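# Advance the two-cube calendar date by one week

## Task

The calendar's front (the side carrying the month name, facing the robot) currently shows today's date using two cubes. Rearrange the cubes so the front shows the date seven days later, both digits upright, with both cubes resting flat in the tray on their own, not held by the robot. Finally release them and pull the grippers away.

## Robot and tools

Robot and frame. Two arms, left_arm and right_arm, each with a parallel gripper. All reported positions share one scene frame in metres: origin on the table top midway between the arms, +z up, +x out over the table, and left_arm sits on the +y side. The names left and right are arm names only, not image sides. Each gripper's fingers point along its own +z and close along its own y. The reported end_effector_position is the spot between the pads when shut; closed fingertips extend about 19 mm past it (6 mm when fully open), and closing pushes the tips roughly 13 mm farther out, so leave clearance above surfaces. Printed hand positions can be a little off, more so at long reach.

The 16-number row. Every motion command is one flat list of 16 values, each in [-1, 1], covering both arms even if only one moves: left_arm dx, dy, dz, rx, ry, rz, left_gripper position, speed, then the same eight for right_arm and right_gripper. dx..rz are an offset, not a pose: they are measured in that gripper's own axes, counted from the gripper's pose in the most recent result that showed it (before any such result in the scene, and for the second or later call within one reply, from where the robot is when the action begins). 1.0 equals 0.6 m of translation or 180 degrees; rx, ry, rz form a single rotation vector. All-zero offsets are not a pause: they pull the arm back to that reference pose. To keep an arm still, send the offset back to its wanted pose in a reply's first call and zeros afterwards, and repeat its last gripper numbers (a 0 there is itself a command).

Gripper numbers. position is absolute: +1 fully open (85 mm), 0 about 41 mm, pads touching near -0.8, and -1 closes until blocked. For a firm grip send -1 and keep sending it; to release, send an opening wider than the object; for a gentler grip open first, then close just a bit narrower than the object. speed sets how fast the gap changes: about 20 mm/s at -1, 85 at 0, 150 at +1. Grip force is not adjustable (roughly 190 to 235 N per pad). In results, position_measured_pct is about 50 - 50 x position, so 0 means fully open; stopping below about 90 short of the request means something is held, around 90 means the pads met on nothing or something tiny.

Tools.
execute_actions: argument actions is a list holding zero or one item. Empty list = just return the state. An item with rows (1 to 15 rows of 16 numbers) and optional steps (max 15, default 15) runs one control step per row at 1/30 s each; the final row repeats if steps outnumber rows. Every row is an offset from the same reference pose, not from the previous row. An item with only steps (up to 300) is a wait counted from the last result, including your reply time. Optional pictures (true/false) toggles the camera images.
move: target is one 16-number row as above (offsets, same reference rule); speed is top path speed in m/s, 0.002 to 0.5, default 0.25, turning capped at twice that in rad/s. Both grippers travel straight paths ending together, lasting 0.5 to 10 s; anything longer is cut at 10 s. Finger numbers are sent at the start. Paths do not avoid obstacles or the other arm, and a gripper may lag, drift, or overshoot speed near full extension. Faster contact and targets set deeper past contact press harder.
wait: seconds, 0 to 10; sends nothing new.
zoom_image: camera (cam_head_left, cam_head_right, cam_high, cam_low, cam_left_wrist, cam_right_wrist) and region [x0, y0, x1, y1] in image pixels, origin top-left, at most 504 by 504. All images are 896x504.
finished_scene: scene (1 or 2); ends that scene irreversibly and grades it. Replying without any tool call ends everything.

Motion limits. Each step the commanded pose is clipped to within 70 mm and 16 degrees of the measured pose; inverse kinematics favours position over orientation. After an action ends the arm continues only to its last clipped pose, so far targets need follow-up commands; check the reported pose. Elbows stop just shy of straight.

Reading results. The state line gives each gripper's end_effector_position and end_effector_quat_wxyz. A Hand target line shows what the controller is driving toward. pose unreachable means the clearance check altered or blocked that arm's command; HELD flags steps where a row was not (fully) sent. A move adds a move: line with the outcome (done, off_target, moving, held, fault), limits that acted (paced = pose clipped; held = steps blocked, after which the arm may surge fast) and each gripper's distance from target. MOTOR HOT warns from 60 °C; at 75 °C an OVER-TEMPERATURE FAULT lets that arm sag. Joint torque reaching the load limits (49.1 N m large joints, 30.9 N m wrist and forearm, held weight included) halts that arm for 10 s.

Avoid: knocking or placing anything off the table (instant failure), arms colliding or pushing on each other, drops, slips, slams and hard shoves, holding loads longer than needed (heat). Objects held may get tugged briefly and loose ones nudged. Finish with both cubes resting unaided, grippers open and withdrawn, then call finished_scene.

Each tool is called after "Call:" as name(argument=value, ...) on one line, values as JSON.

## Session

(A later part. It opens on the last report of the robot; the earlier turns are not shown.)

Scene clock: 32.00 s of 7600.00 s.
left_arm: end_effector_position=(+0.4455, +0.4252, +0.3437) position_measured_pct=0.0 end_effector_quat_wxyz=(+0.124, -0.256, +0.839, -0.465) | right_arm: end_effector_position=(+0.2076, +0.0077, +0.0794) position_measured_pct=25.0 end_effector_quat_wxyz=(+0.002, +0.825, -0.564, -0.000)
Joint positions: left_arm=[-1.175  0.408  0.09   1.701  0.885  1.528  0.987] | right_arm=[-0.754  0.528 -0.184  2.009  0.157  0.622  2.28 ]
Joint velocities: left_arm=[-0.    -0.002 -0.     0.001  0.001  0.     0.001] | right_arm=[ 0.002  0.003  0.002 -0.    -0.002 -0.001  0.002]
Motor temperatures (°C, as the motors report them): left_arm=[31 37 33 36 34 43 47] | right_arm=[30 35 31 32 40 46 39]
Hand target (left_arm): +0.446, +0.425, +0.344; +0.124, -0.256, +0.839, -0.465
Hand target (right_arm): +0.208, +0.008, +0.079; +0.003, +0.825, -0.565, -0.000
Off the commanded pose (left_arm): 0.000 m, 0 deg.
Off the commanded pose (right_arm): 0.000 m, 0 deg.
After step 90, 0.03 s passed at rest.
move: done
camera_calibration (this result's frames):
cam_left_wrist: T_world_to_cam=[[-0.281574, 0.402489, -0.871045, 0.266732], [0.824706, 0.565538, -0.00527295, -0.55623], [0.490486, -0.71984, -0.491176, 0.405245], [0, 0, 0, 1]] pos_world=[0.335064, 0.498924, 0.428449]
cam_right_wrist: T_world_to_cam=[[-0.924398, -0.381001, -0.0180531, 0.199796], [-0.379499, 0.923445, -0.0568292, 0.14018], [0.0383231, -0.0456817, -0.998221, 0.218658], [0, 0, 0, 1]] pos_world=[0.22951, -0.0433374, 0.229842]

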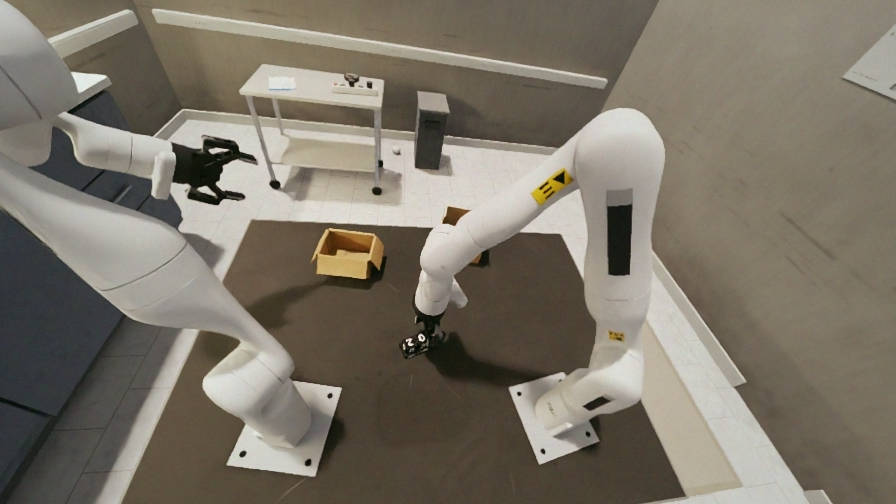

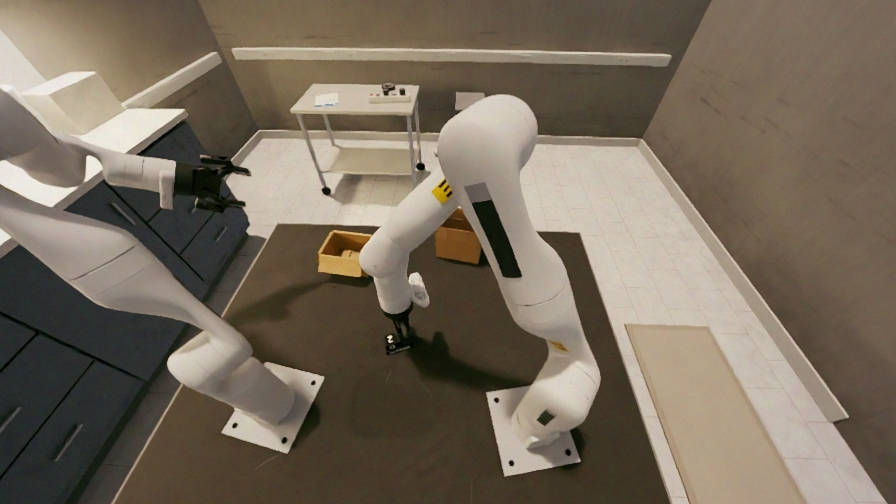

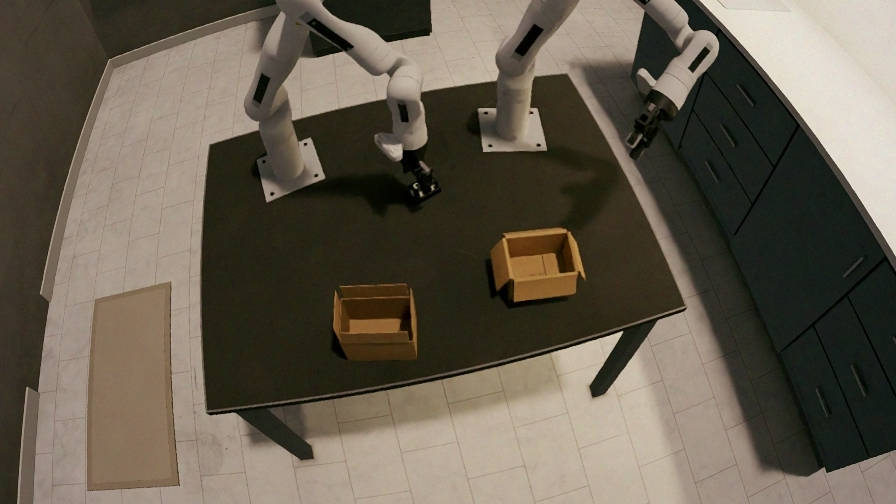

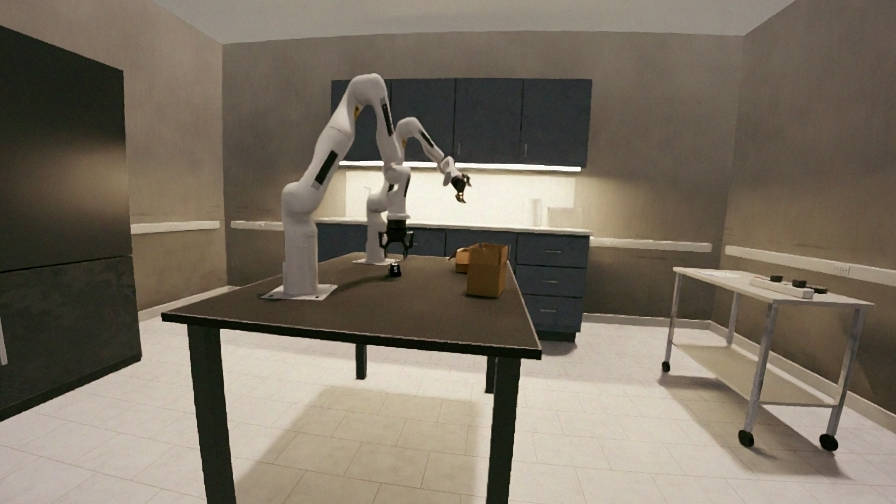

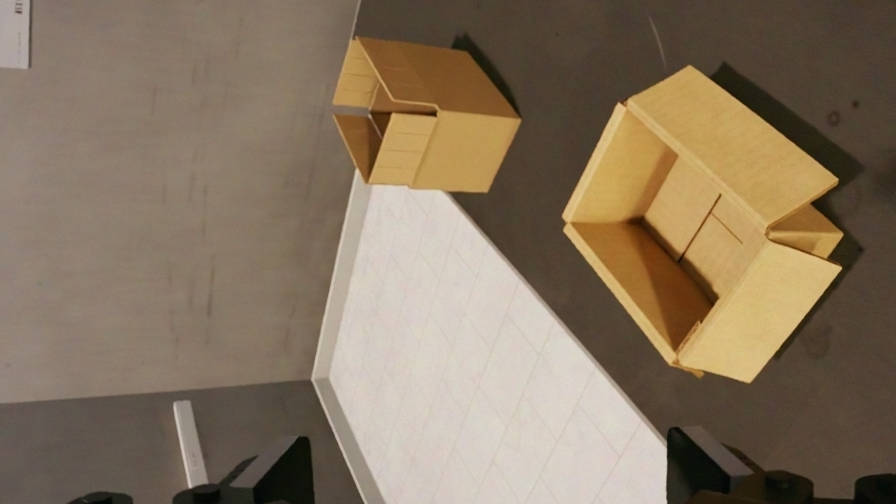

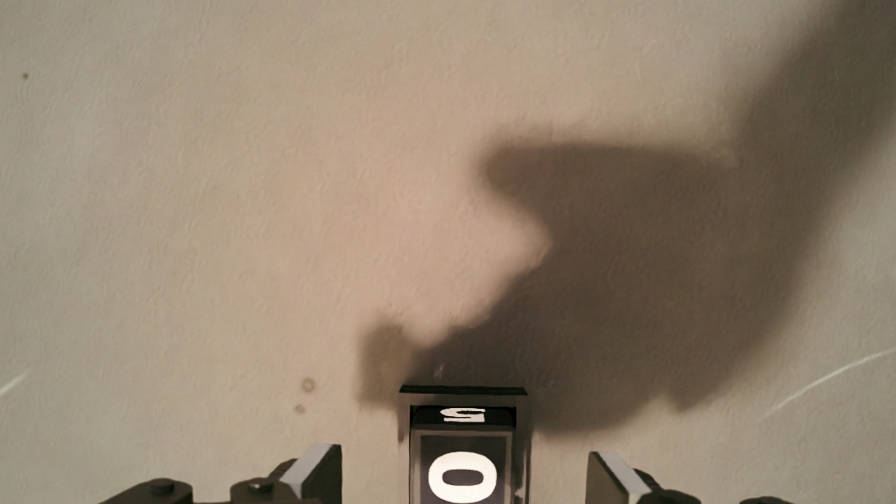

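Call:
move(target=[0,0,0,0,0,0,1,0,-0.005,0,0.076,0,0,0,0.5,0], speed=0.15)

Call:
execute_actions(actions=[{"rows":[[0,0,0,0,0,0,1,0,0,0,0,0,0,0,-1,0]],"steps":15}])

Scene clock: 35.43 s of 7600.00 s.
left_arm: end_effector_position=(+0.4456, +0.4252, +0.3437) position_measured_pct=0.0 end_effector_quat_wxyz=(+0.124, -0.256, +0.839, -0.465) | right_arm: end_effector_position=(+0.2065, +0.0105, +0.0340) position_measured_pct=25.0 end_effector_quat_wxyz=(+0.002, +0.825, -0.564, -0.000)
Joint positions: left_arm=[-1.175  0.408  0.09   1.701  0.885  1.528  0.987] | right_arm=[-0.785  0.632 -0.153  2.037  0.19   0.49   2.245]
Joint velocities: left_arm=[-0.    -0.001 -0.    -0.001 -0.    -0.001 -0.001] | right_arm=[-0.003  0.008 -0.001  0.     0.001  0.001 -0.001]
Motor temperatures (°C, as the motors report them): left_arm=[31 37 33 36 34 43 47] | right_arm=[30 35 31 32 40 46 39]
Hand target (left_arm): +0.446, +0.425, +0.344; +0.124, -0.256, +0.839, -0.465
Hand target (right_arm): +0.206, +0.010, +0.034; +0.002, +0.826, -0.564, -0.000
Off the commanded pose (left_arm): 0.000 m, 0 deg.
Off the commanded pose (right_arm): 0.000 m, 0 deg.
move: done
camera_calibration (this result's frames):
cam_left_wrist: T_world_to_cam=[[-0.281574, 0.402489, -0.871045, 0.266732], [0.824705, 0.565538, -0.00527247, -0.556232], [0.490487, -0.71984, -0.491175, 0.405244], [0, 0, 0, 1]] pos_world=[0.335065, 0.498924, 0.428449]
cam_right_wrist: T_world_to_cam=[[-0.924377, -0.381017, -0.0187828, 0.199032], [-0.379499, 0.923473, -0.05638, 0.134534], [0.0388272, -0.0449883, -0.998233, 0.17341], [0, 0, 0, 1]] pos_world=[0.228303, -0.0406025, 0.184427]

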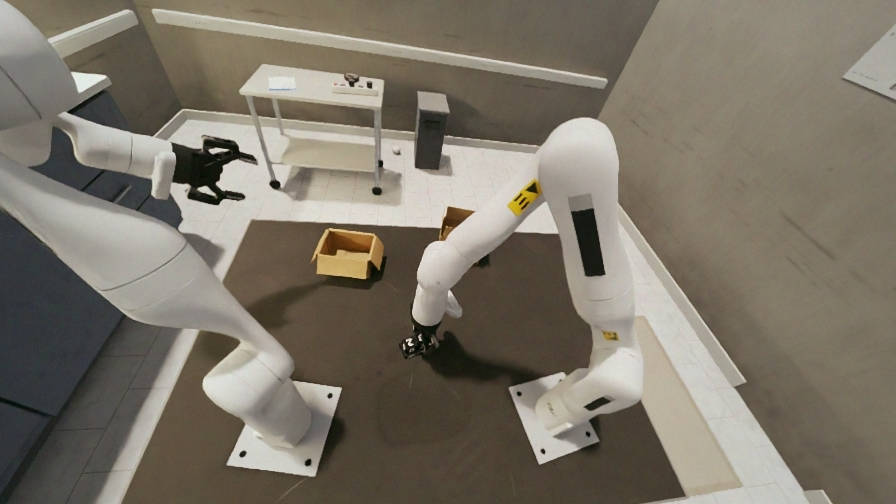

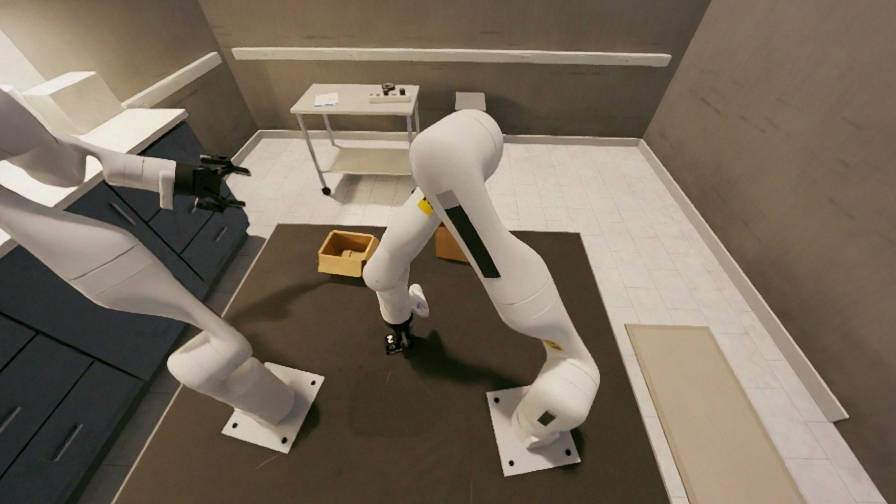

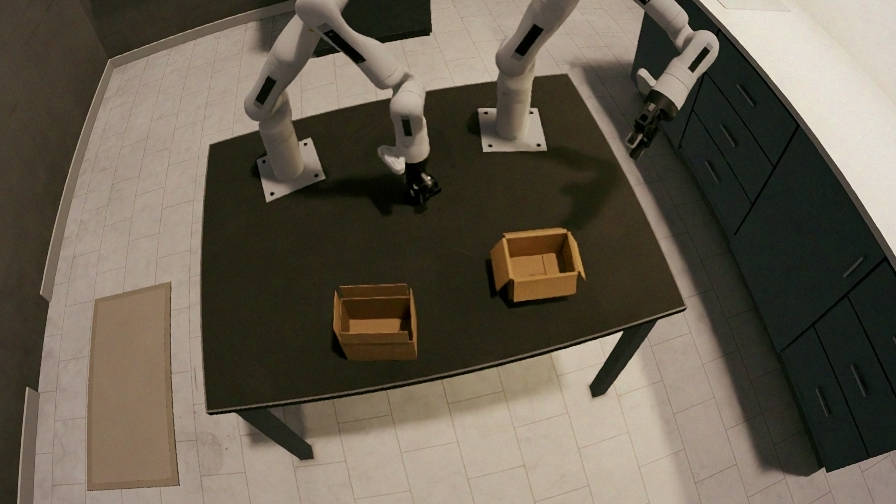

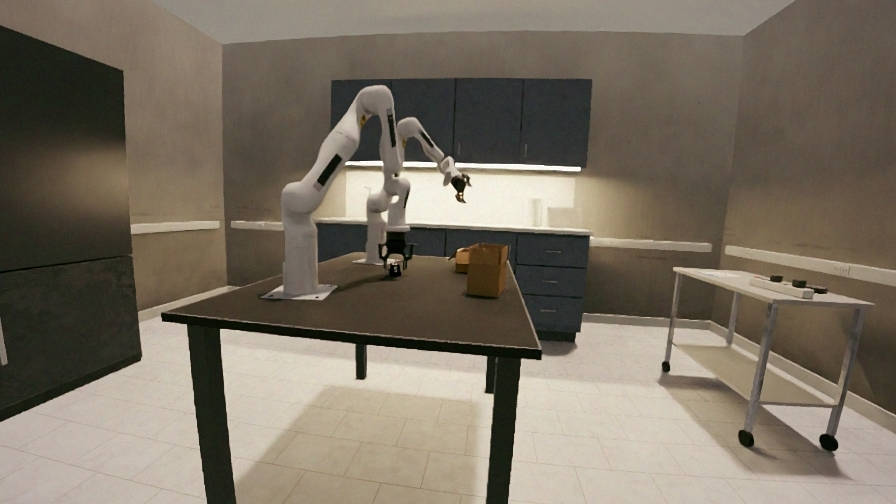

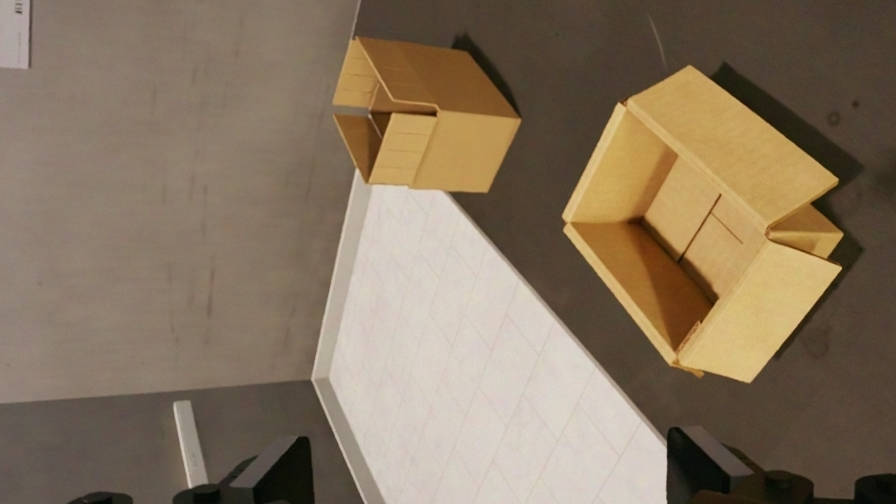

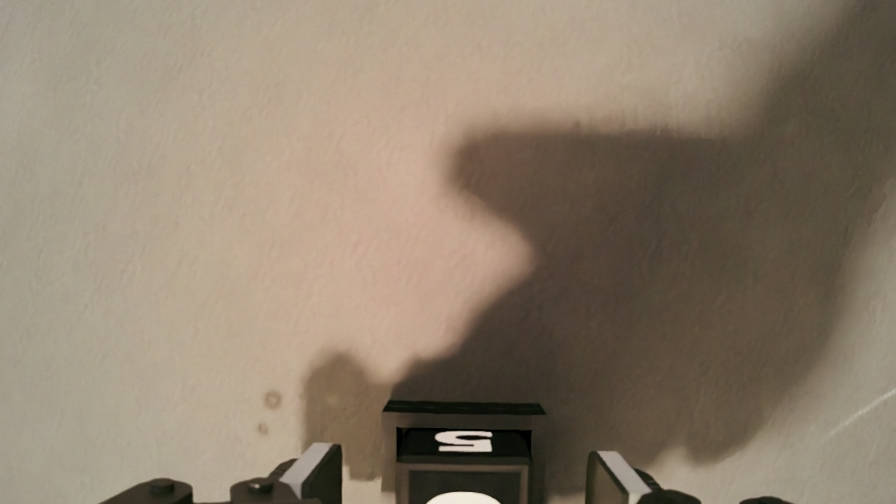

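Scene clock: 35.93 s of 7600.00 s.
left_arm: end_effector_position=(+0.4456, +0.4252, +0.3437) position_measured_pct=0.0 end_effector_quat_wxyz=(+0.124, -0.256, +0.839, -0.465) | right_arm: end_effector_position=(+0.2079, +0.0118, +0.0357) position_measured_pct=60.7 end_effector_quat_wxyz=(-0.001, +0.825, -0.565, -0.000)
Joint positions: left_arm=[-1.175  0.408  0.09   1.701  0.885  1.528  0.987] | right_arm=[-0.784  0.628 -0.153  2.035  0.191  0.49   2.245]
Joint velocities: left_arm=[ 0.001 -0.    -0.    -0.001  0.001  0.001 -0.001] | right_arm=[ 0.002 -0.011 -0.001  0.003 -0.     0.004  0.   ]
Motor temperatures (°C, as the motors report them): left_arm=[31 37 33 36 34 43 47] | right_arm=[30 35 31 32 40 46 39]
Hand target (left_arm): +0.446, +0.425, +0.344; +0.124, -0.256, +0.839, -0.465
Hand target (right_arm): +0.206, +0.011, +0.034; +0.002, +0.825, -0.564, -0.000
Off the commanded pose (left_arm): 0.000 m, 0 deg.
Off the commanded pose (right_arm): 0.003 m, 0 deg.
Steps of this call (steps 1 to 15: all 15 steps of this action). Readings (end_effector_position | what the end effector reports):
1: left_arm (+0.4456, +0.4252, +0.3437) | right_arm (+0.2065, +0.0105, +0.0340) | left_arm position_measured_pct=0.0 | right_arm position_measured_pct=25.0
2: left_arm (+0.4456, +0.4252, +0.3437) | right_arm (+0.2066, +0.0105, +0.0341) | left_arm position_measured_pct=0.0 | right_arm position_measured_pct=25.8
4: left_arm (+0.4456, +0.4252, +0.3437) | right_arm (+0.2065, +0.0105, +0.0341) | left_arm position_measured_pct=0.0 | right_arm position_measured_pct=29.8
8: left_arm (+0.4456, +0.4252, +0.3437) | right_arm (+0.2065, +0.0105, +0.0340) | left_arm position_measured_pct=0.0 | right_arm position_measured_pct=41.3
15: the state above
camera_calibration (this result's frames):
cam_left_wrist: T_world_to_cam=[[-0.281574, 0.402488, -0.871045, 0.266732], [0.824705, 0.565539, -0.00527221, -0.556233], [0.490488, -0.719839, -0.491175, 0.405243], [0, 0, 0, 1]] pos_world=[0.335066, 0.498925, 0.428449]
cam_right_wrist: T_world_to_cam=[[-0.924613, -0.380188, -0.0234113, 0.2011], [-0.378578, 0.924007, -0.05376, 0.133649], [0.042071, -0.0408442, -0.998279, 0.174425], [0, 0, 0, 1]] pos_world=[0.229198, -0.0399126, 0.186018]

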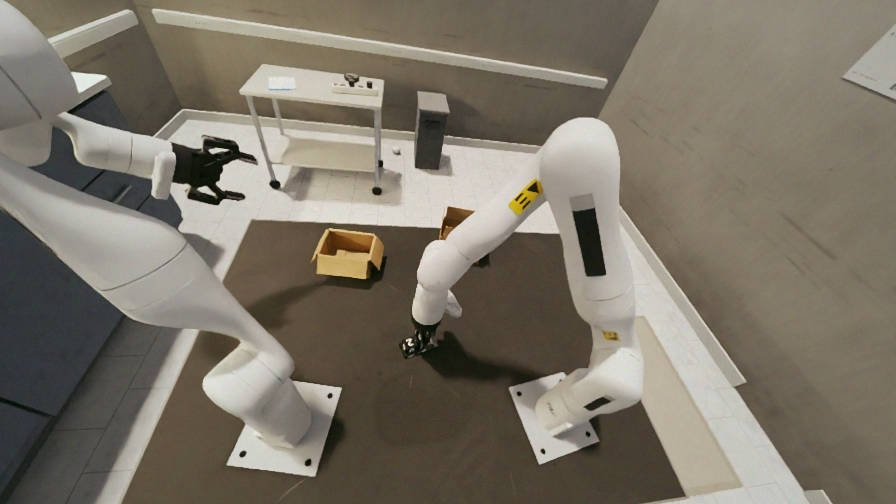

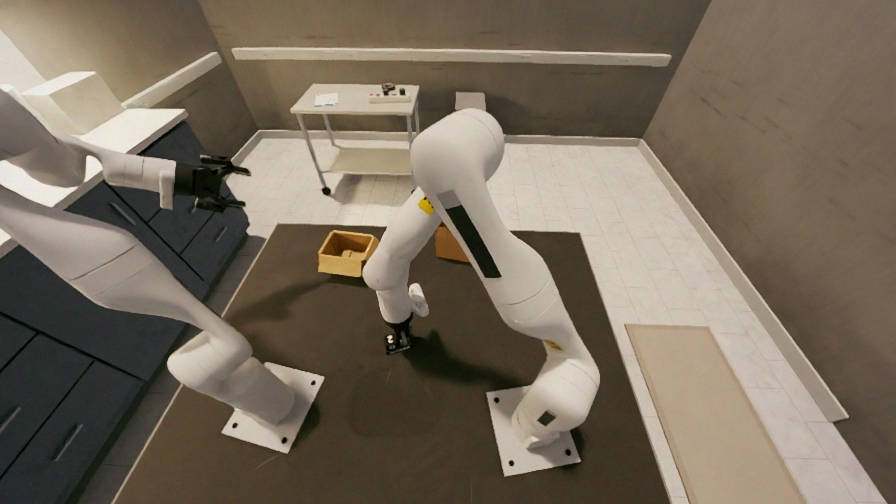

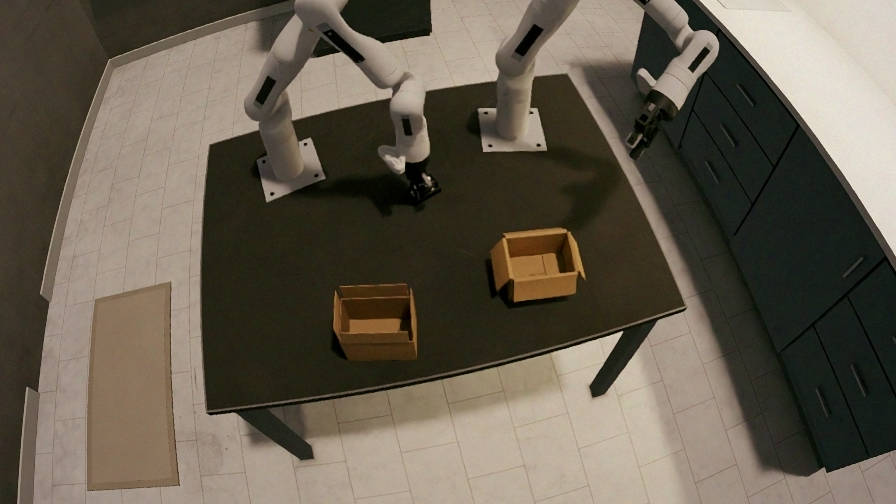

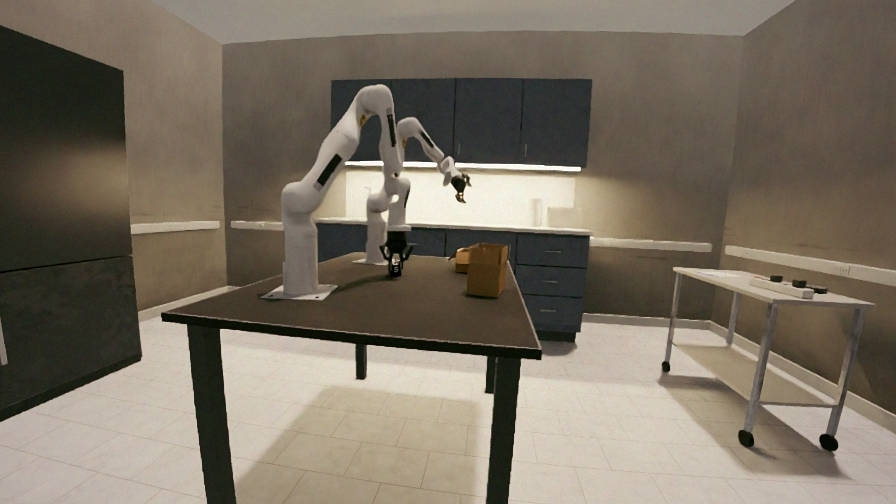

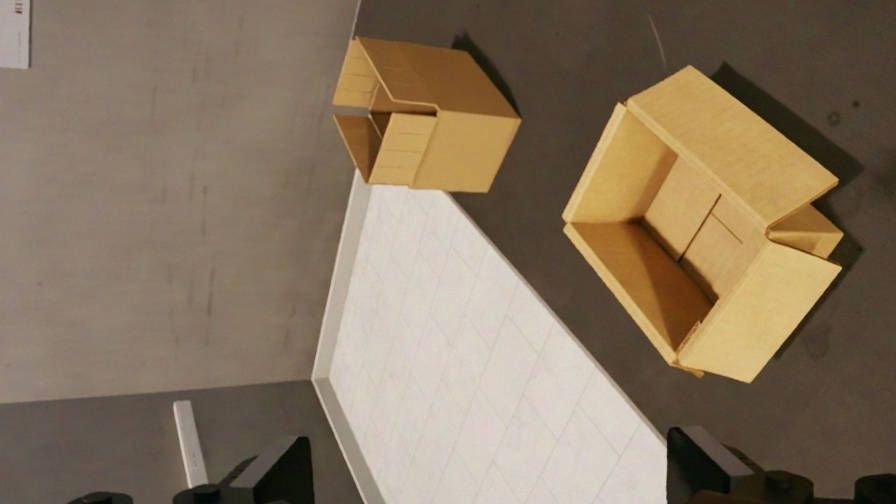

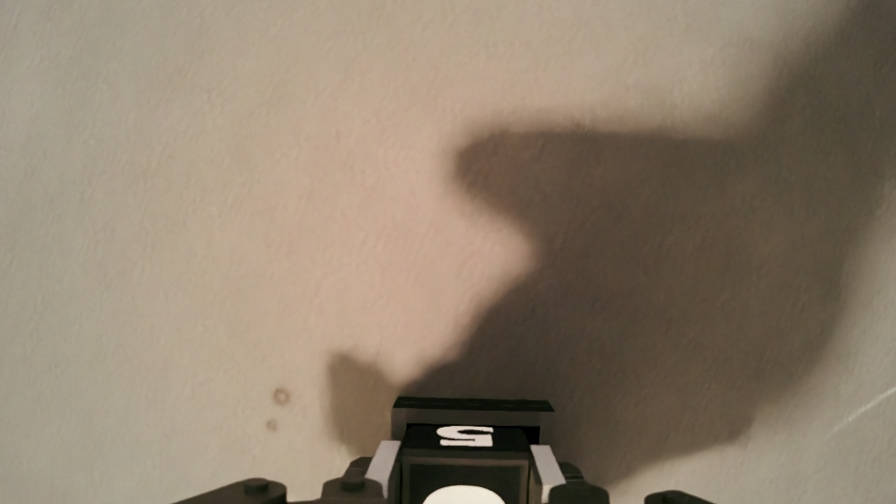

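Call:
move(target=[0,0,0,0,0,0,1,0,0,0,-0.03,0,0,0,-1,0], speed=0.05)

Call:
zoom_image(camera="cam_low", region=[365,235,425,285])

Scene clock: 39.40 s of 7600.00 s.
left_arm: end_effector_position=(+0.4456, +0.4252, +0.3437) position_measured_pct=0.0 end_effector_quat_wxyz=(+0.124, -0.256, +0.839, -0.465) | right_arm: end_effector_position=(+0.2079, +0.0117, +0.0536) position_measured_pct=61.9 end_effector_quat_wxyz=(-0.001, +0.825, -0.565, -0.000)
Joint positions: left_arm=[-1.175  0.408  0.09   1.701  0.885  1.528  0.987] | right_arm=[-0.774  0.587 -0.166  2.024  0.178  0.543  2.256]
Joint velocities: left_arm=[-0.     0.001 -0.    -0.001 -0.     0.    -0.   ] | right_arm=[ 0.001 -0.004  0.001 -0.    -0.     0.002  0.   ]
Motor temperatures (°C, as the motors report them): left_arm=[31 37 33 36 34 43 47] | right_arm=[30 35 31 32 40 46 39]
Hand target (left_arm): +0.446, +0.425, +0.344; +0.124, -0.256, +0.839, -0.465
Hand target (right_arm): +0.208, +0.012, +0.054; -0.001, +0.825, -0.565, -0.000
Off the commanded pose (left_arm): 0.000 m, 0 deg.
Off the commanded pose (right_arm): 0.000 m, 0 deg.
move: done
camera_calibration (this result's frames):
cam_left_wrist: T_world_to_cam=[[-0.281574, 0.402488, -0.871045, 0.266732], [0.824704, 0.56554, -0.00527171, -0.556234], [0.490489, -0.719839, -0.491175, 0.405243], [0, 0, 0, 1]] pos_world=[0.335066, 0.498925, 0.428448]
cam_right_wrist: T_world_to_cam=[[-0.924618, -0.380196, -0.0230652, 0.201403], [-0.378591, 0.923989, -0.0539704, 0.134699], [0.0418313, -0.0411697, -0.998276, 0.192334], [0, 0, 0, 1]] pos_world=[0.229171, -0.0399696, 0.203918]

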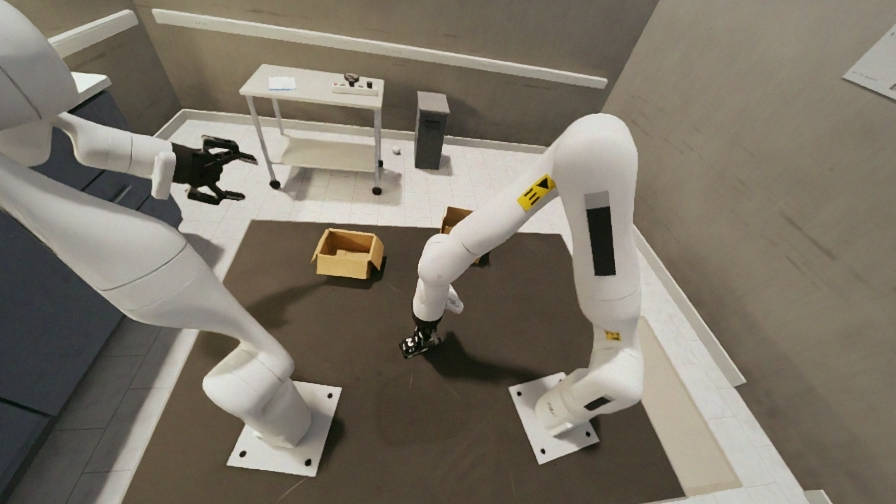

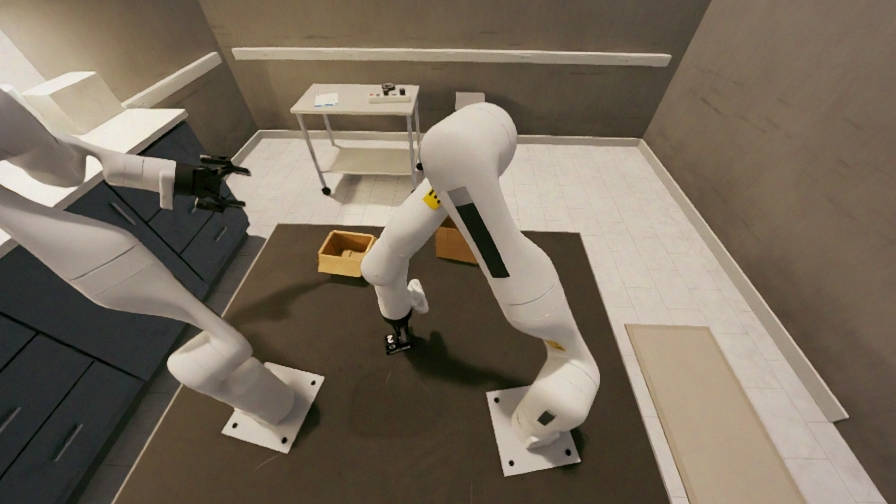

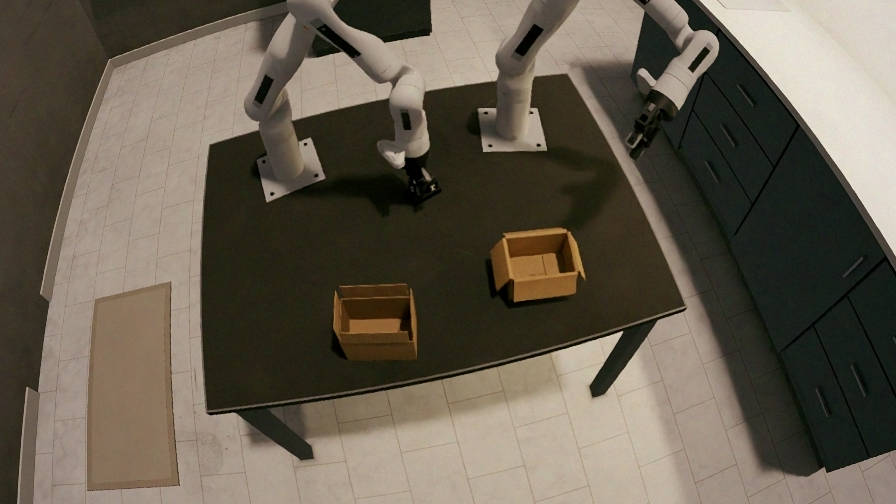

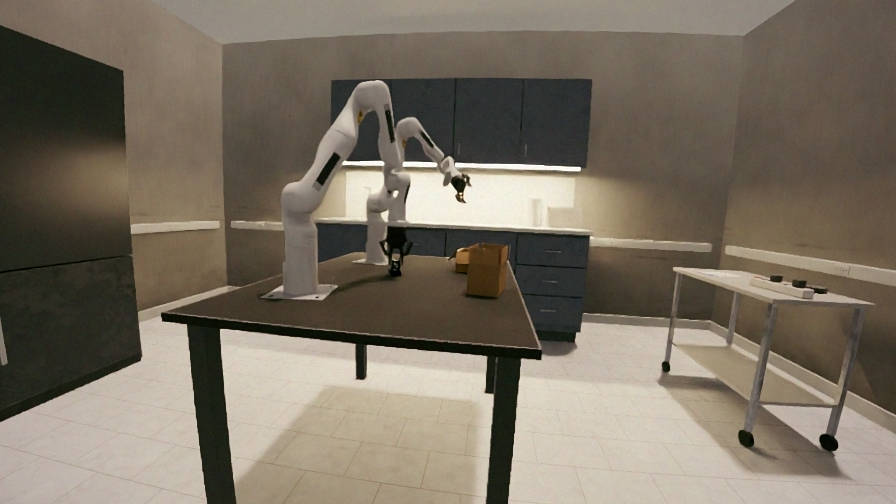

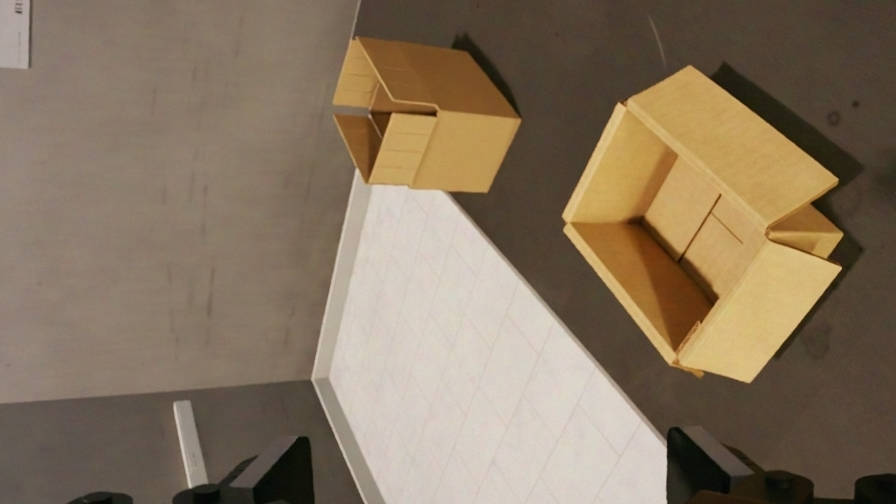

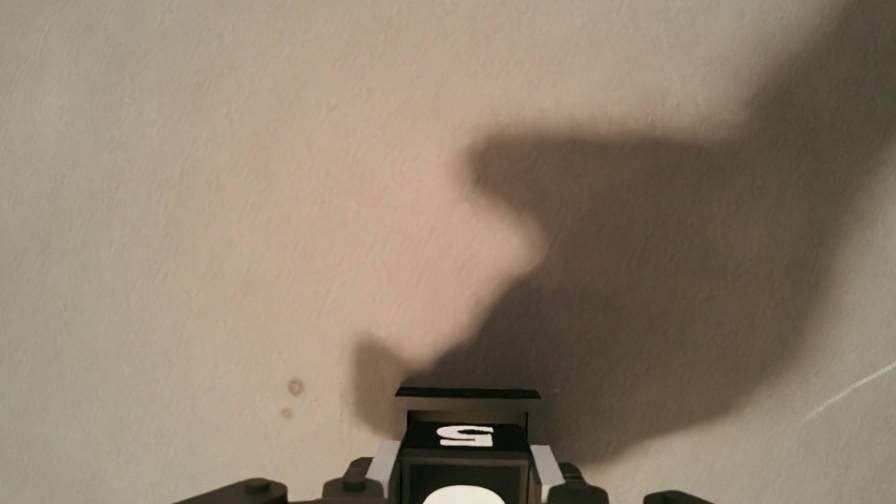

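Region (365, 235, 425, 285) of cam_low's 896x504 image, scaled by 8.400, with more detail than that image has.

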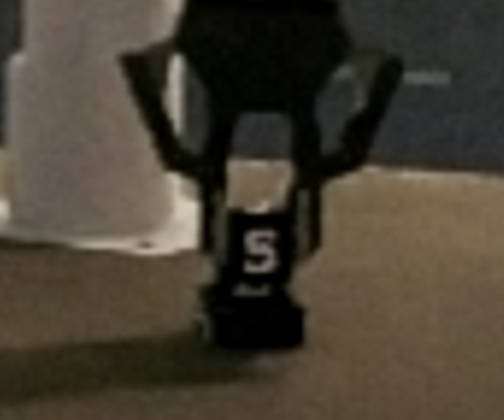

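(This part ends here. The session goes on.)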